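# Sort rings from pallet onto size-matched holder pads

## Task

Take every ring off the pallet and place it on the holder whose size fits it, resting flat on that holder's pads (gripping a ring from inside its hole is allowed); then release it, back away, and finish with both grippers up in free space, in contact with nothing.

## Robot and tools

Robot: two arms, left_arm and right_arm, each ending in a two-finger gripper. All positions share one scene frame: origin on the table surface midway between the arms, +z up, +x reaching out over the table, and left_arm sits toward +y. The words left and right are arm names only, not image sides. A gripper's fingers extend along its own +z axis and close along its own y axis. The reported end_effector_position is the point between the pads when shut; closed fingertips stick out about 33 mm past it (9 mm when wide open), and closing pushes the tips roughly 24 mm farther from the arm, so keep clearance above surfaces. Printed hand positions can be slightly off, more so at long reach.

The 20-number row (used by execute_actions and move): a single flat list covering both arms, left first. Numbers 1-10: left x, y, z (metres, scene frame, an absolute target for the end_effector_position), qw, qx, qy, qz (absolute target orientation, w first, scene frame), then gripper position, force_limit, speed. Numbers 11-20: the same for the right arm. Always send all 20 even when one arm is idle; to hold an arm, repeat its last reported pose and its previous three gripper numbers, because a 0 is itself a command. Keep orientation steady by resending the same quaternion every row rather than copying a drifted reading.

Gripper numbers, each in [-1, 1]: position +1 = open 140 mm, about -0.8 = pads touching, -1 = close until blocked. force_limit: roughly 14 N at -1, 60 N at 0, 107 N at +1. speed: gap changes about 30 mm/s at -1, 140 at 0, 250 at +1. After closing, check object_status: 0 moving, 1 blocked while opening, 2 blocked while closing (a grip), 3 reached target or pads met. To squeeze harder on a held part, raise force_limit and nudge position, e.g. -1 to -0.98. position_measured runs from 3 (open) to 230 (pads meet), in counts.

execute_actions(actions): a list of actions; each action is a table of up to 15 rows, one row per 1/30 s step, with the last row held to fill 15 steps (0.5 s). An empty list just returns state and images. A target more than 0.6 m from a gripper's current position along any of its axes gets the action refused for both arms; a malformed first action refuses the whole call. Each step the command is clipped to within 70 mm and 16 degrees of the measured pose, so far targets need several actions. Results list step readings; HELD marks steps that were held back.

move(target, speed, stop_force, blocking): target is one 20-number row of absolute poses. Each gripper travels a straight line to its pose, turning the short way; both finish together, lasting 0.5 to 10 s. speed is the top path speed in m/s, 0.002 to 0.5 (default 0.25); turning is capped at twice that in rad/s. Paths ignore obstacles and the other arm, and grippers may lag or overshoot, especially with a nearly straight arm. stop_force (20-80 N, one value for both arms, not allowed in the first 0.2 s) ends an arm's path when estimated push against its motion exceeds it for 2 steps; the arm then backs up 2 steps and holds. Use it only with slow speed and no rotation, and leave it out when lifting away from something you press on. A pose within 1.5 mm and 0.5 degrees counts as still. blocking=false returns after 0.5 s while motion continues; it cannot be combined with stop_force, and further moves or actions are refused until wait or stop shows the end. The move: line reports endings such as done, off_target, moving, held, contact or fault, plus limits (paced = pose clipped; held = some steps blocked, after which the arm may jump ahead fast), and each gripper's distance from its pose.

wait(seconds): 0 to 10; lets time run with arms holding their last command, returning early if a running move ends. stop(): brakes a running move; fingers keep going. zoom_image(camera, region): region [x0, y0, x1, y1] pixels, at most 504 by 504, of cam_head_left, cam_head_right, cam_high, cam_low, cam_left_wrist or cam_right_wrist (all 504x504). finished_scene(scene): ends the scene given by number, irreversibly; the goal must already hold.

Result lines: the state line gives each arm's pose; Hand target shows where the controller is now steering; pose unreachable means the clearance check altered or blocked that arm's command; Flange force is the estimated external force at the gripper (noisy, includes held weight, may say no reading); MOTOR HOT warns of heating, and OVER-TEMPERATURE FAULT means brakes were applied.

Cautions: a joint reaching its torque limit (waist, shoulder, elbow 142 N m; forearm roll, wrist pitch, wrist roll 35.6 N m) or any outside force of 150 N stops that arm for 10 s and discards the rest of the call. The arms are stiff, so aiming even slightly into a firm surface can fault; faster contact hits harder. Do not let the arms collide or push on each other. Never knock or drop anything off the table. Parts in hand may get brief tugs and loose items may be nudged, so recheck grips. Holding loads heats motors. Prefer smooth, efficient motion and avoid slips, drops and slams.

Each tool is called by a JSON object that holds its "method" and its "body", one argument or row to a line.

## Session

{"method": "execute_actions", "body": {
  "actions": []
}}

Scene clock: 0.00 s.
left_arm: end_effector_position=(+0.6710, +0.6143, +0.3071) position_measured=3 object_status=3 end_effector_quat_wxyz=(+0.465, +0.242, +0.746, +0.411) | right_arm: end_effector_position=(+0.4553, -0.2879, +0.2427) position_measured=3 object_status=3 end_effector_quat_wxyz=(+0.530, +0.390, +0.748, -0.090)
Joint positions: left_arm=[ 0.474 -0.272 -0.782  0.169  0.28  -2.76 ] | right_arm=[ 1.578 -0.246 -0.93   0.957 -1.608  2.033]
Joint velocities: left_arm=[-0.001 -0.    -0.     0.     0.    -0.   ] | right_arm=[ 0.001  0.     0.001 -0.002  0.     0.   ]
Flange force (N, the push that the arm receives, along the gripper's own x y z axes): no reading
Hand target (left_arm): +0.671, +0.614, +0.307; +0.465, +0.242, +0.746, +0.411
Hand target (right_arm): +0.455, -0.288, +0.243; +0.530, +0.390, +0.748, -0.090

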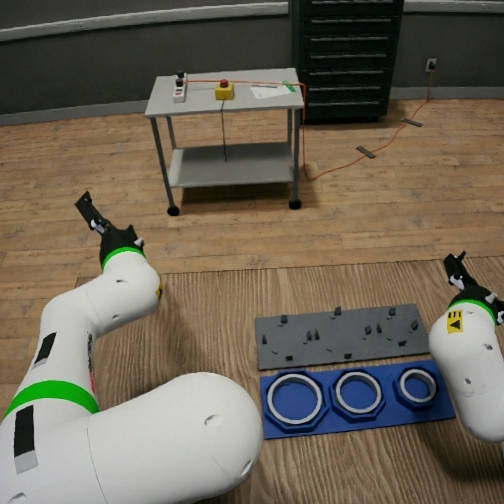

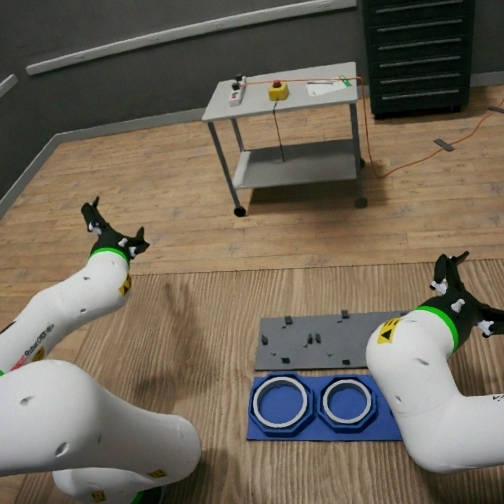

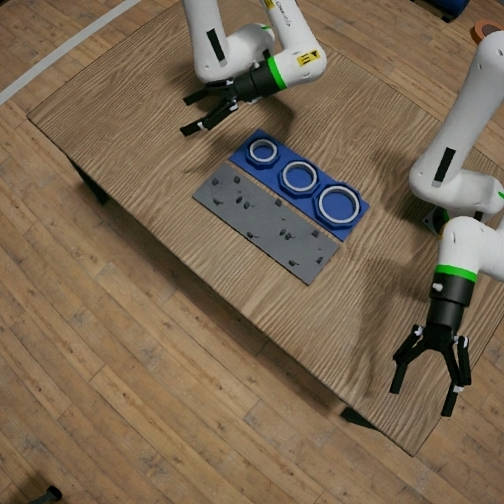

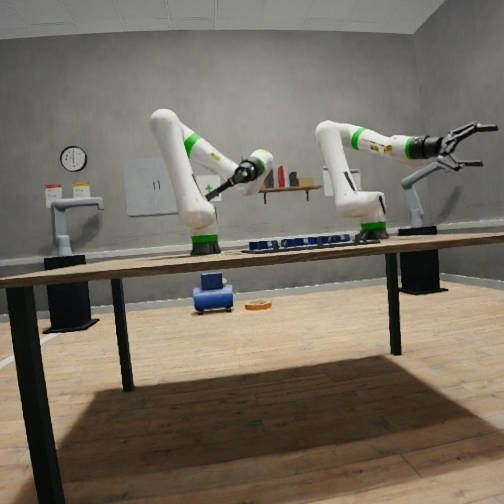

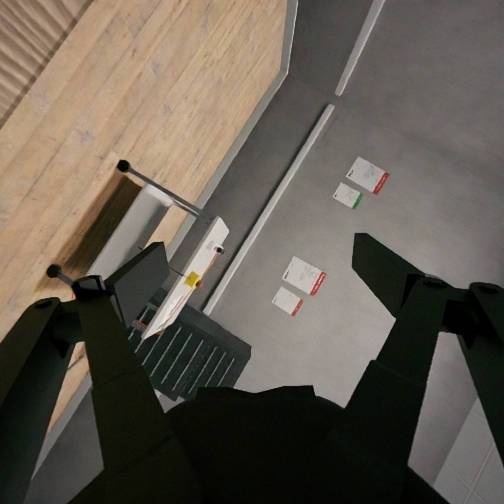

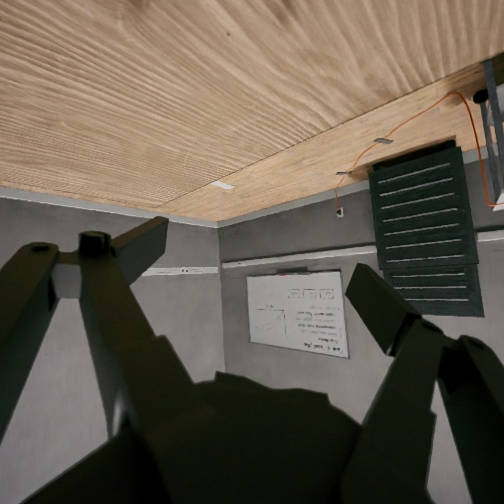

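{"method": "zoom_image", "body": {
  "camera": "cam_high",
  "region": [180,120,380,290]
}}

{"method": "move", "body": {
  "target": [0.671,0.6143,0.3071,0.465,0.242,0.746,0.411,1,0,0,0.35,-0.15,0.3,0,0,1,0,-1,0,0],
  "speed": 0.4
}}

Region (180, 120, 380, 290) of cam_high's 504x504 image, scaled by 2.520, with more detail than that image has; it fills the top 428 rows of this view, and the rest is white.

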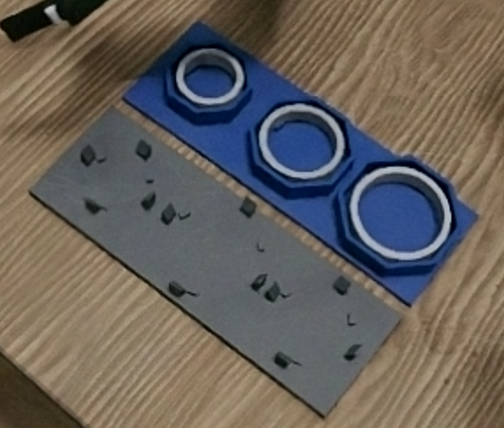

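Scene clock: 3.37 s.
left_arm: end_effector_position=(+0.6710, +0.6143, +0.3071) position_measured=3 object_status=3 end_effector_quat_wxyz=(+0.465, +0.242, +0.746, +0.411) | right_arm: end_effector_position=(+0.3498, -0.1512, +0.2998) position_measured=233 object_status=3 end_effector_quat_wxyz=(+0.001, +0.000, +1.000, +0.000)
Joint positions: left_arm=[ 0.473 -0.272 -0.783  0.171  0.282 -2.761] | right_arm=[ 1.237 -0.217 -0.051  0.001 -1.735  3.684]
Joint velocities: left_arm=[0.    0.001 0.    0.    0.    0.   ] | right_arm=[-0.001  0.     0.    -0.002 -0.     0.001]
Flange force (N, the push that the arm receives, along the gripper's own x y z axes): left_arm=no reading | right_arm=[-4.7 0.7 0.7]
Hand target (left_arm): +0.671, +0.614, +0.307; +0.465, +0.242, +0.746, +0.411
Hand target (right_arm): +0.350, -0.151, +0.300; +0.001, +0.000, +1.000, +0.000
Off the commanded pose (left_arm): 0.000 m, 0 deg.
Off the commanded pose (right_arm): 0.001 m, 0 deg.
move: done

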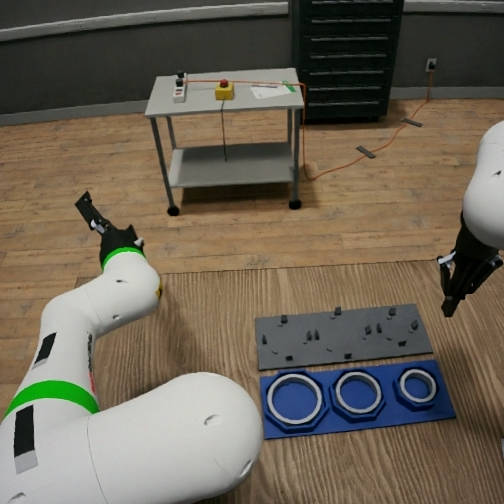

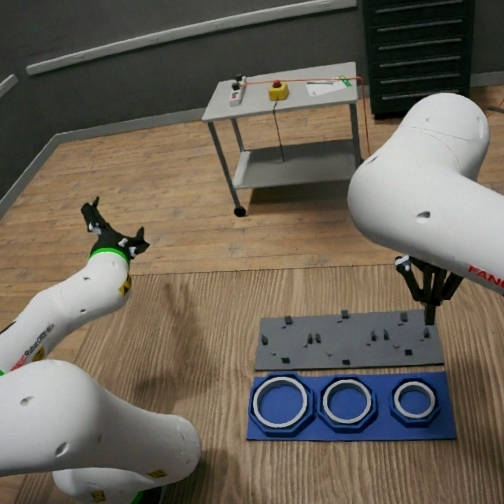

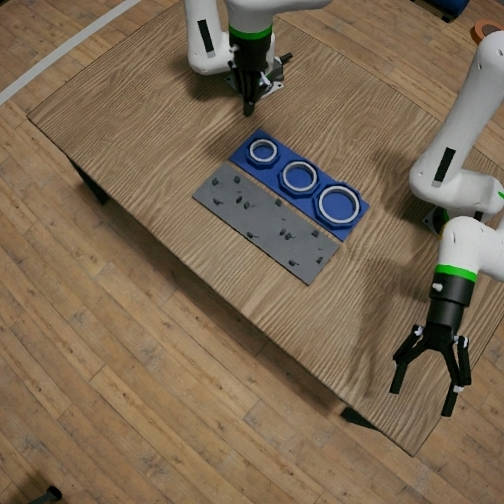

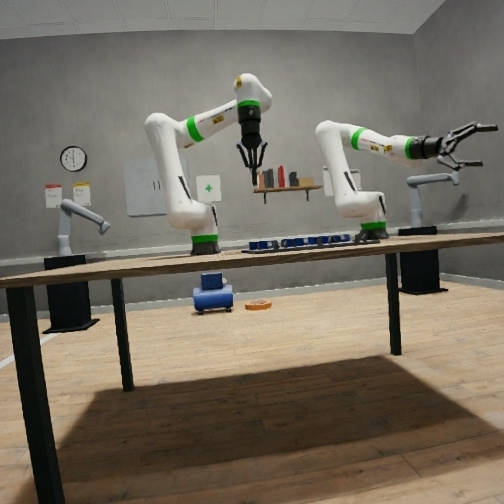

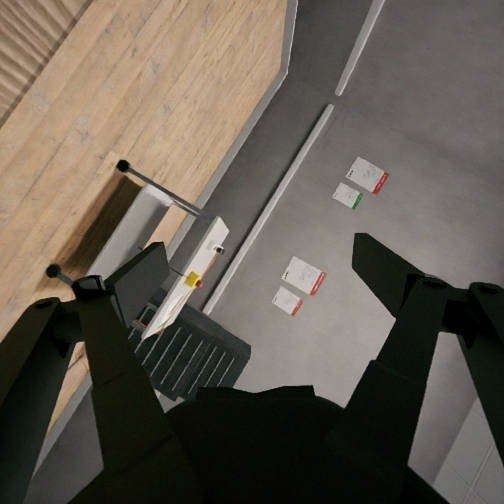

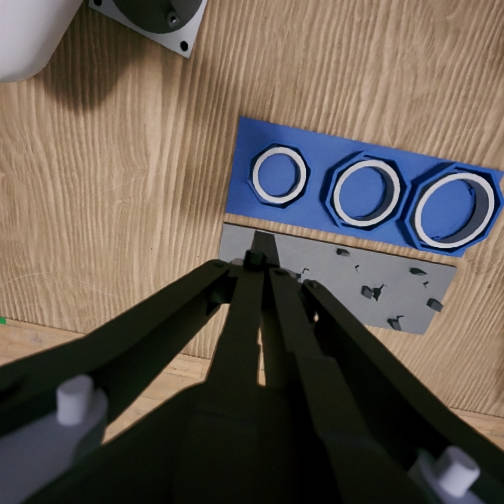

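{"method": "move", "body": {
  "target": [0.671,0.6143,0.3071,0.465,0.242,0.746,0.411,1,0,0,0.3,-0.05,0.25,0,-0.9998,0.02,0,-1,0,0],
  "speed": 0.5
}}

{"method": "move", "body": {
  "target": [0.671,0.6143,0.3071,0.465,0.242,0.746,0.411,1,0,0,0.3,-0.05,0.12,0,-1,0,0,-1,0,0]
}}

Scene clock: 10.53 s.
left_arm: end_effector_position=(+0.6710, +0.6143, +0.3071) position_measured=3 object_status=3 end_effector_quat_wxyz=(+0.465, +0.242, +0.746, +0.411) | right_arm: end_effector_position=(+0.2986, -0.0488, +0.2493) position_measured=233 object_status=3 end_effector_quat_wxyz=(-0.492, +0.656, -0.495, +0.286)
Joint positions: left_arm=[ 0.473 -0.272 -0.783  0.171  0.282 -2.761] | right_arm=[ 2.398 -0.556 -1.188  1.153 -1.528  3.929]
Joint velocities: left_arm=[ 0.    -0.001 -0.     0.     0.    -0.   ] | right_arm=[ 0.001  0.029  0.     0.004 -0.012  0.   ]
Flange force (N, the push that the arm receives, along the gripper's own x y z axes): no reading
Hand target (left_arm): +0.671, +0.614, +0.307; +0.465, +0.242, +0.746, +0.411
Hand target (right_arm): +0.299, -0.049, +0.249; -0.492, +0.656, -0.495, +0.287
Off the commanded pose (left_arm): 0.000 m, 0 deg.
Off the commanded pose (right_arm): 0.002 m, 96 deg; orientation clipped at the last step of the last action.
joint sent to its limit (right arm) — the command would take joint 3 (elbow) past its lower limit and joint 6 (wrist roll) past its upper limit, so those joints were sent only as far as their limits.
move: off_target (right_arm); limits=paced

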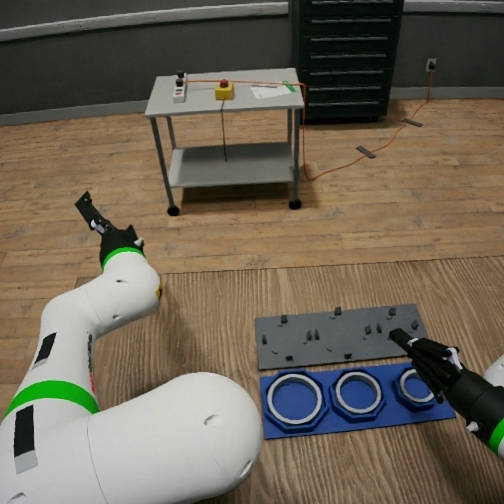

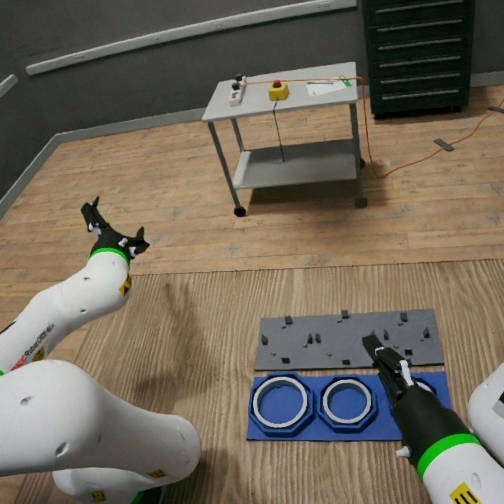

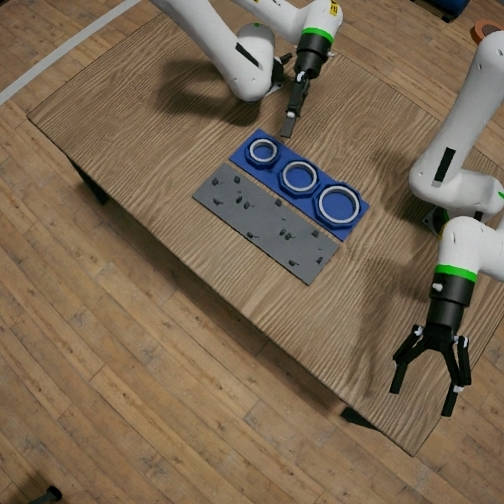

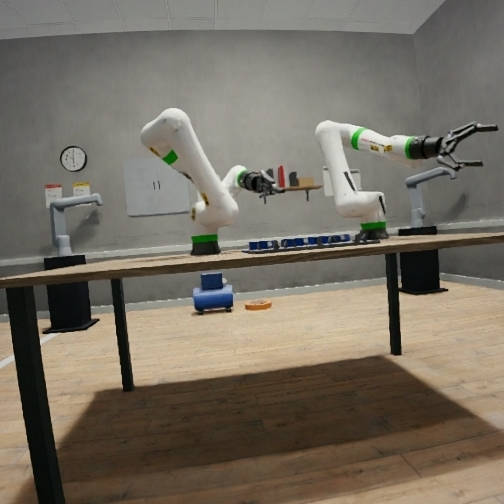

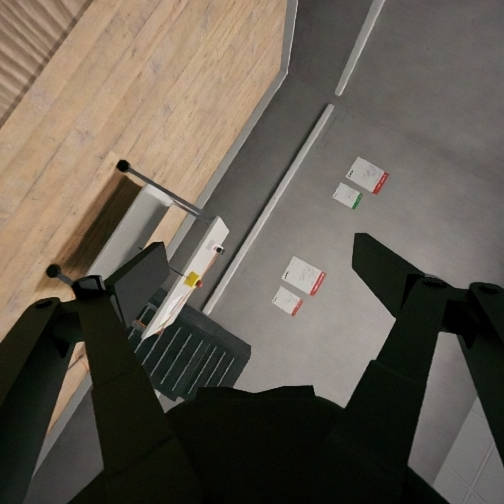

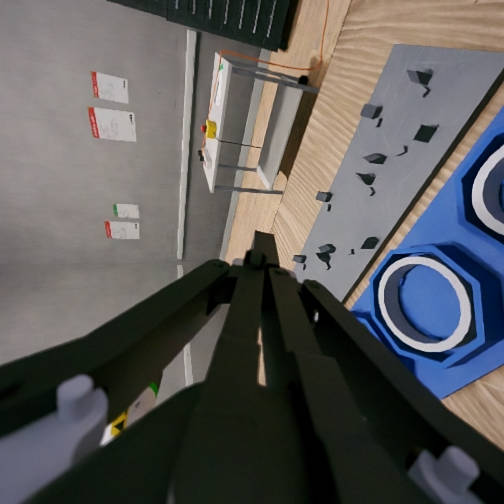

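Scene clock: 14.83 s.
left_arm: end_effector_position=(+0.6710, +0.6143, +0.3071) position_measured=3 object_status=3 end_effector_quat_wxyz=(+0.465, +0.242, +0.746, +0.411) | right_arm: end_effector_position=(+0.2994, -0.0493, +0.1192) position_measured=233 object_status=3 end_effector_quat_wxyz=(-0.364, +0.729, -0.426, +0.393)
Joint positions: left_arm=[ 0.473 -0.272 -0.783  0.171  0.282 -2.761] | right_arm=[ 2.316 -0.123 -1.188  1.083 -1.333  3.929]
Joint velocities: left_arm=[-0.001 -0.001 -0.     0.     0.    -0.   ] | right_arm=[ 0.008  0.026  0.001  0.004 -0.011 -0.   ]
Flange force (N, the push that the arm receives, along the gripper's own x y z axes): left_arm=no reading | right_arm=[-34.7 -16.8 -19.5]
Hand target (left_arm): +0.671, +0.614, +0.307; +0.465, +0.242, +0.746, +0.411
Hand target (right_arm): +0.299, -0.049, +0.119; -0.364, +0.729, -0.426, +0.394
Off the commanded pose (left_arm): 0.000 m, 0 deg.
Off the commanded pose (right_arm): 0.001 m, 86 deg; orientation clipped at the last step of the last action.
joint sent to its limit (right arm) — the command would take joint 3 (elbow) past its lower limit and joint 6 (wrist roll) past its upper limit, so those joints were sent only as far as their limits.
move: off_target (right_arm); limits=paced

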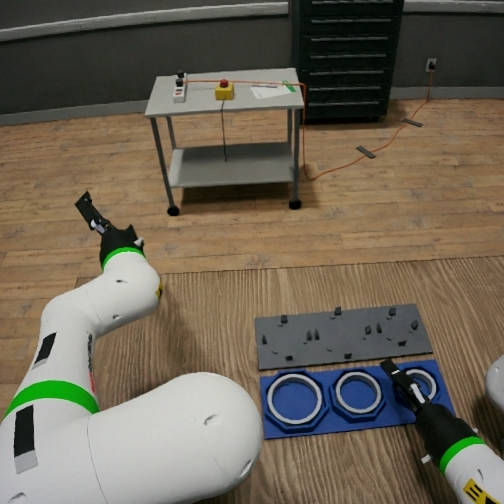

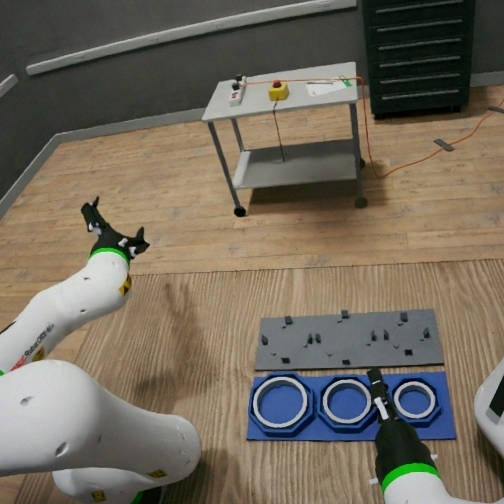

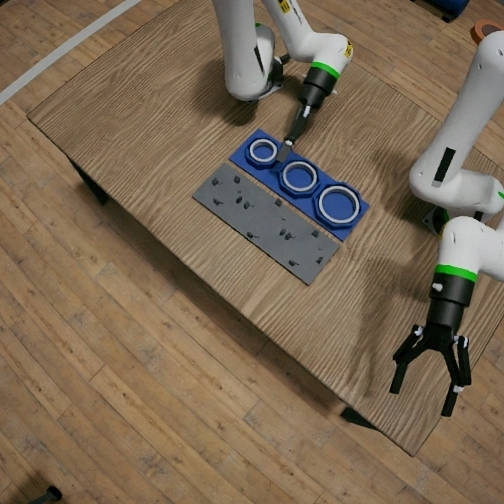

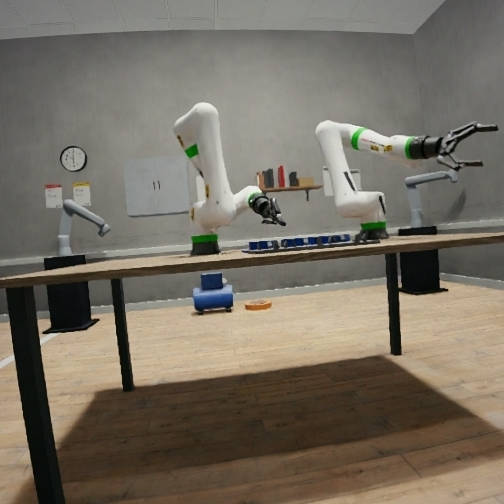

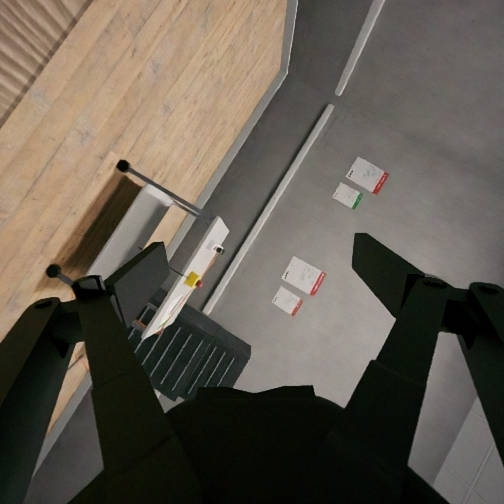

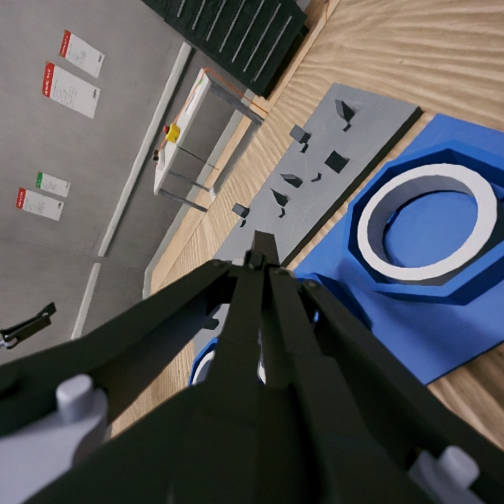

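Wrong way. Go back, with a slight negative yaw.

{"method": "move", "body": {
  "target": [0.671,0.6143,0.3071,0.465,0.242,0.746,0.411,1,0,0,0.4,0.0,0.3,0,0,1,0,-1,0,0],
  "speed": 0.3
}}

Scene clock: 19.90 s.
left_arm: end_effector_position=(+0.6710, +0.6143, +0.3071) position_measured=3 object_status=3 end_effector_quat_wxyz=(+0.465, +0.242, +0.746, +0.411) | right_arm: end_effector_position=(+0.4004, -0.0010, +0.3002) position_measured=233 object_status=3 end_effector_quat_wxyz=(+0.001, +0.001, +1.000, +0.000)
Joint positions: left_arm=[ 0.473 -0.272 -0.783  0.171  0.282 -2.761] | right_arm=[ 1.307  0.142  0.296  0.001 -1.723  3.613]
Joint velocities: left_arm=[-0.001  0.    -0.    -0.    -0.    -0.   ] | right_arm=[ 0.001 -0.001  0.001 -0.     0.    -0.   ]
Flange force (N, the push that the arm receives, along the gripper's own x y z axes): left_arm=no reading | right_arm=[-3.2 1.4 -0.2]
Hand target (left_arm): +0.671, +0.614, +0.307; +0.465, +0.242, +0.746, +0.411
Hand target (right_arm): +0.400, -0.001, +0.300; +0.001, +0.001, +1.000, +0.000
Off the commanded pose (left_arm): 0.000 m, 0 deg.
Off the commanded pose (right_arm): 0.001 m, 0 deg.
move: done

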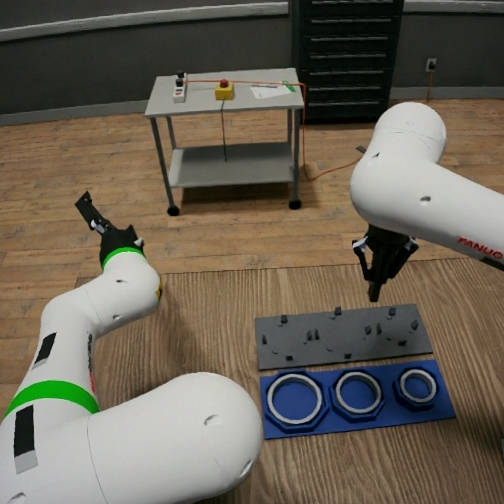

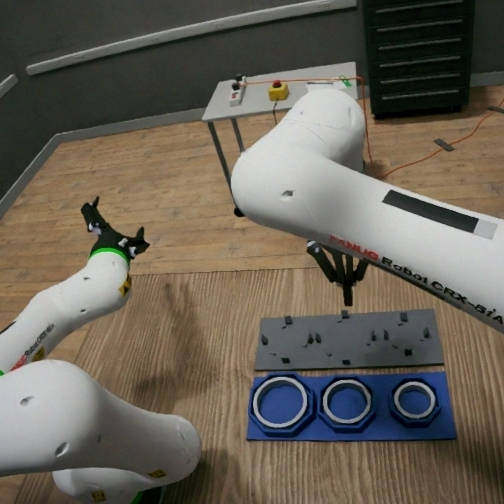

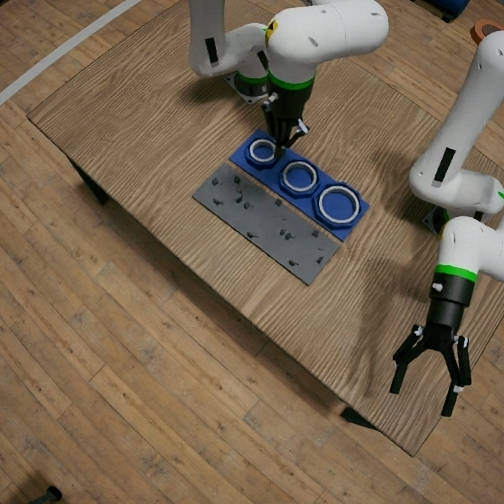

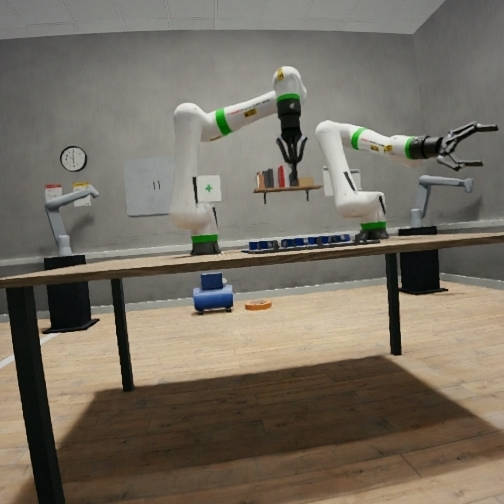

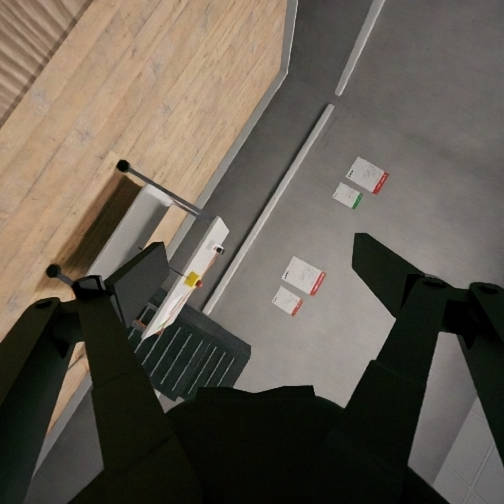

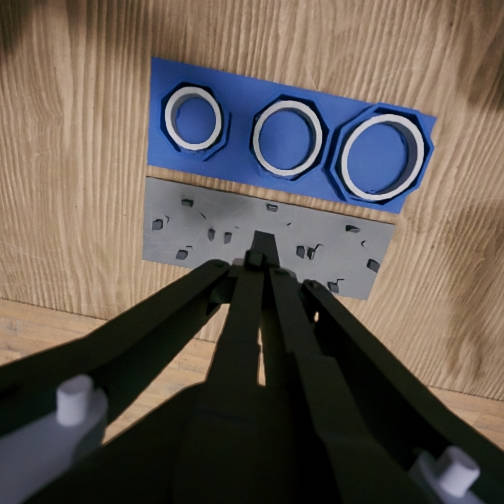

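{"method": "move", "body": {
  "target": [0.671,0.6143,0.3071,0.465,0.242,0.746,0.411,1,0,0,0.315,-0.13,0.09,0,0,1,0,-1,0,0],
  "speed": 0.3
}}

{"method": "zoom_image", "body": {
  "camera": "cam_head_left",
  "region": [240,290,480,450]
}}

{"method": "zoom_image", "body": {
  "camera": "cam_low",
  "region": [230,190,390,270]
}}

Scene clock: 22.97 s.
left_arm: end_effector_position=(+0.6710, +0.6143, +0.3071) position_measured=3 object_status=3 end_effector_quat_wxyz=(+0.465, +0.242, +0.746, +0.411) | right_arm: end_effector_position=(+0.3154, -0.1299, +0.0897) position_measured=233 object_status=3 end_effector_quat_wxyz=(-0.000, -0.001, +1.000, +0.000)
Joint positions: left_arm=[ 0.473 -0.272 -0.783  0.171  0.282 -2.761] | right_arm=[ 1.358 -0.203 -0.536 -0.    -1.238  3.565]
Joint velocities: left_arm=[-0.001  0.001  0.    -0.     0.     0.   ] | right_arm=[-0.001 -0.    -0.001  0.001  0.    -0.   ]
Flange force (N, the push that the arm receives, along the gripper's own x y z axes): left_arm=no reading | right_arm=[-4.3 2.5 1.4]
Hand target (left_arm): +0.671, +0.614, +0.307; +0.465, +0.242, +0.746, +0.411
Hand target (right_arm): +0.315, -0.130, +0.090; -0.000, -0.001, +1.000, +0.000
Off the commanded pose (left_arm): 0.000 m, 0 deg.
Off the commanded pose (right_arm): 0.001 m, 0 deg.
move: done

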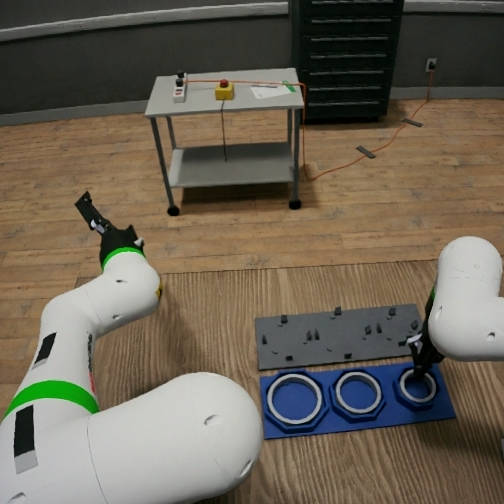

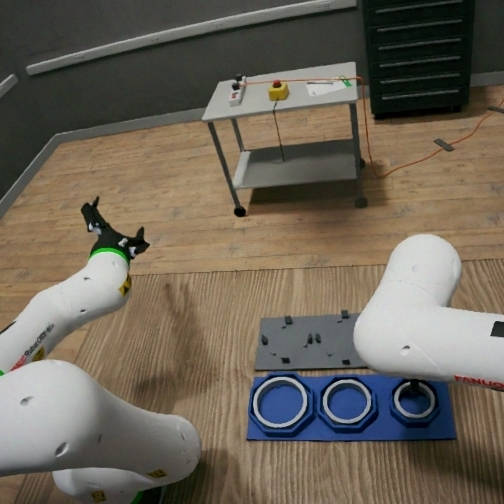

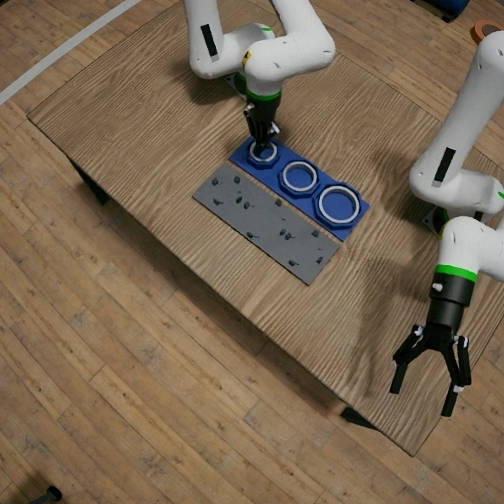

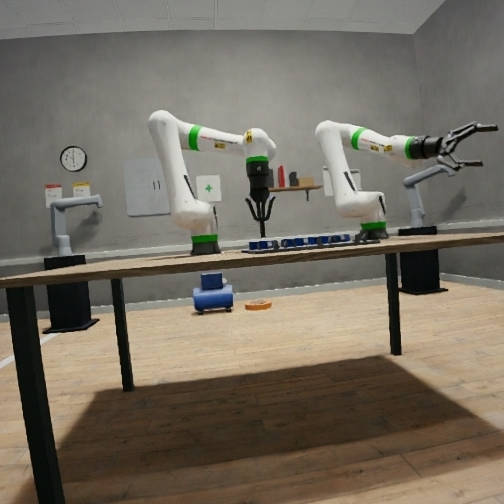

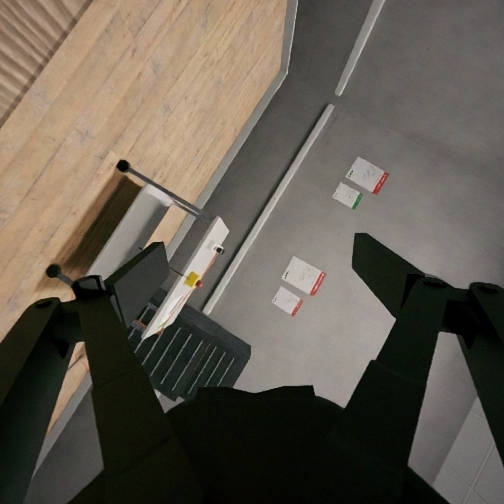

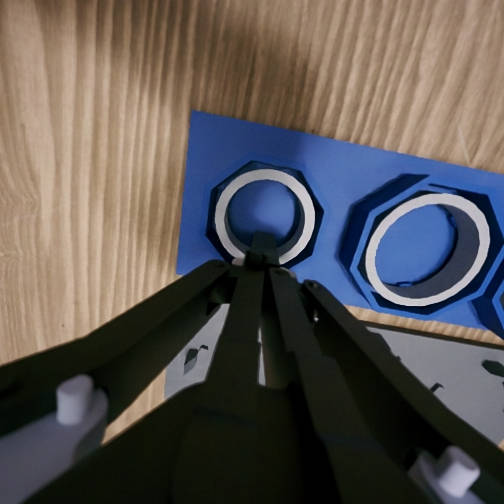

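Region (240, 290, 480, 450) of cam_head_left's 504x504 image, scaled by 2.100, with more detail than that image has.

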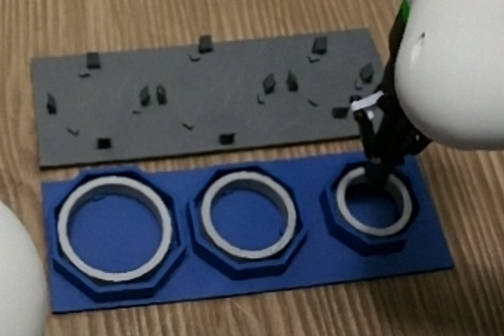

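Region (230, 190, 390, 270) of cam_low's 504x504 image, scaled by 3.150, with more detail than that image has.

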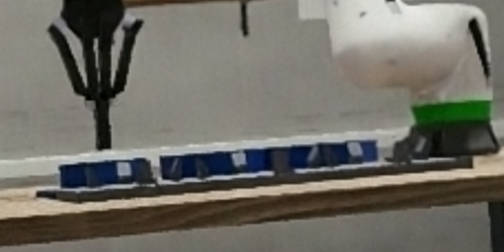

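{"method": "move", "body": {
  "target": [0.671,0.6143,0.3071,0.465,0.242,0.746,0.411,1,0,0,0.299,-0.131,0.055,0,0,1,0,-0.6,0,0],
  "speed": 0.08
}}

{"method": "move", "body": {
  "target": [0.671,0.6143,0.3071,0.465,0.242,0.746,0.411,1,0,0,0.299,-0.131,0.03,0,0,1,0,-0.6,0,0],
  "speed": 0.006,
  "stop_force": 20
}}

Scene clock: 24.93 s.
left_arm: end_effector_position=(+0.6710, +0.6143, +0.3071) position_measured=3 object_status=3 end_effector_quat_wxyz=(+0.465, +0.242, +0.746, +0.411) | right_arm: end_effector_position=(+0.2990, -0.1310, +0.0550) position_measured=205 object_status=3 end_effector_quat_wxyz=(-0.000, -0.000, +1.000, +0.000)
Joint positions: left_arm=[ 0.473 -0.272 -0.783  0.171  0.282 -2.761] | right_arm=[ 1.404 -0.202 -0.622 -0.    -1.151  3.517]
Joint velocities: left_arm=[ 0.001 -0.003 -0.    -0.    -0.    -0.   ] | right_arm=[ 0.    -0.     0.    -0.002  0.     0.   ]
Flange force (N, the push that the arm receives, along the gripper's own x y z axes): left_arm=no reading | right_arm=[-4.4 1.2 1.0]
Hand target (left_arm): +0.671, +0.614, +0.307; +0.465, +0.242, +0.746, +0.411
Hand target (right_arm): +0.299, -0.131, +0.055; -0.000, -0.000, +1.000, +0.000
Off the commanded pose (left_arm): 0.000 m, 0 deg.
Off the commanded pose (right_arm): 0.000 m, 0 deg.
move: done

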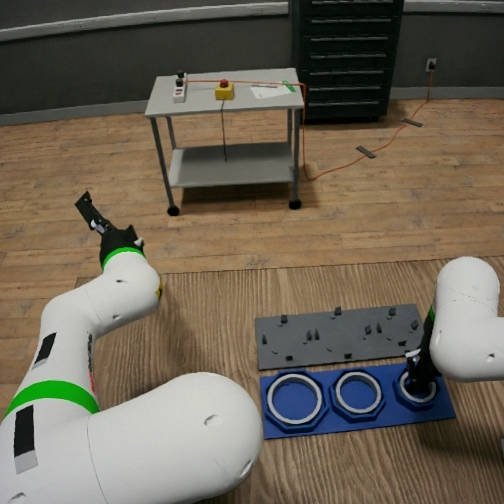

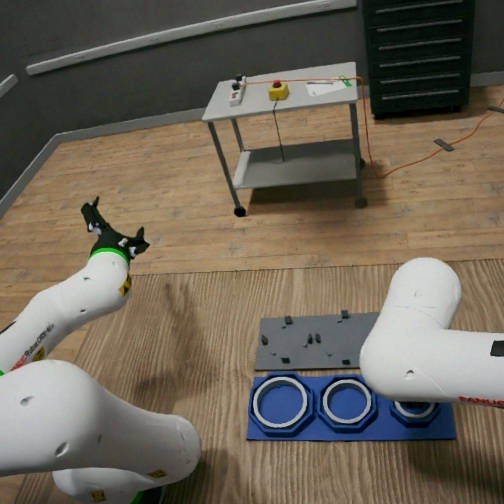

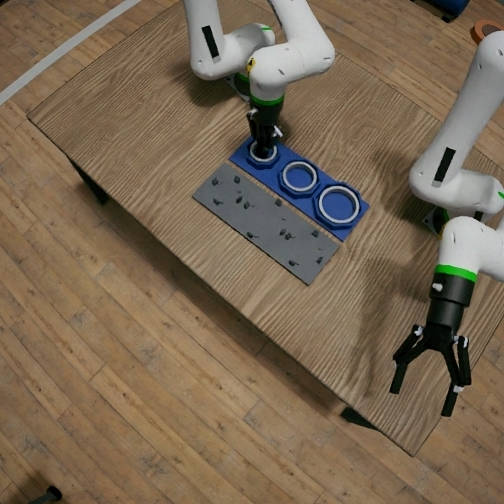

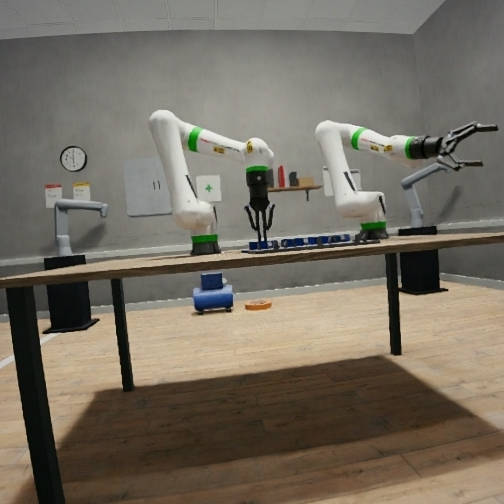

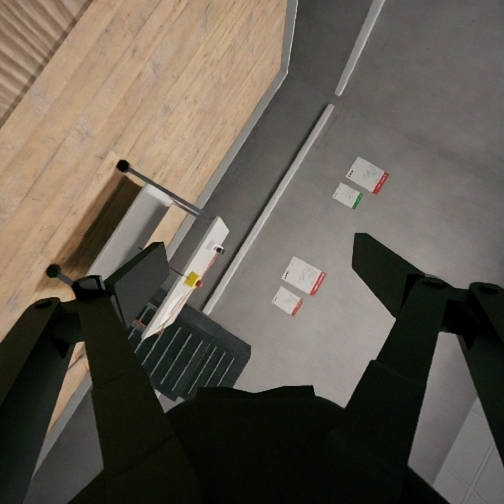

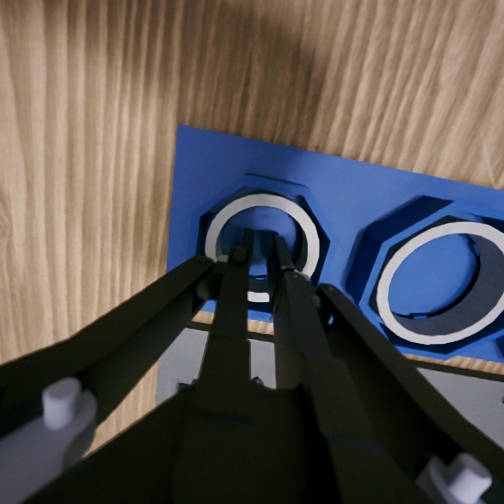

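action 0: stop_force needs each arm's force reading of the 0.2 s before this call, and left_arm is near a pose that gives none; nothing of the call was run and nothing moved


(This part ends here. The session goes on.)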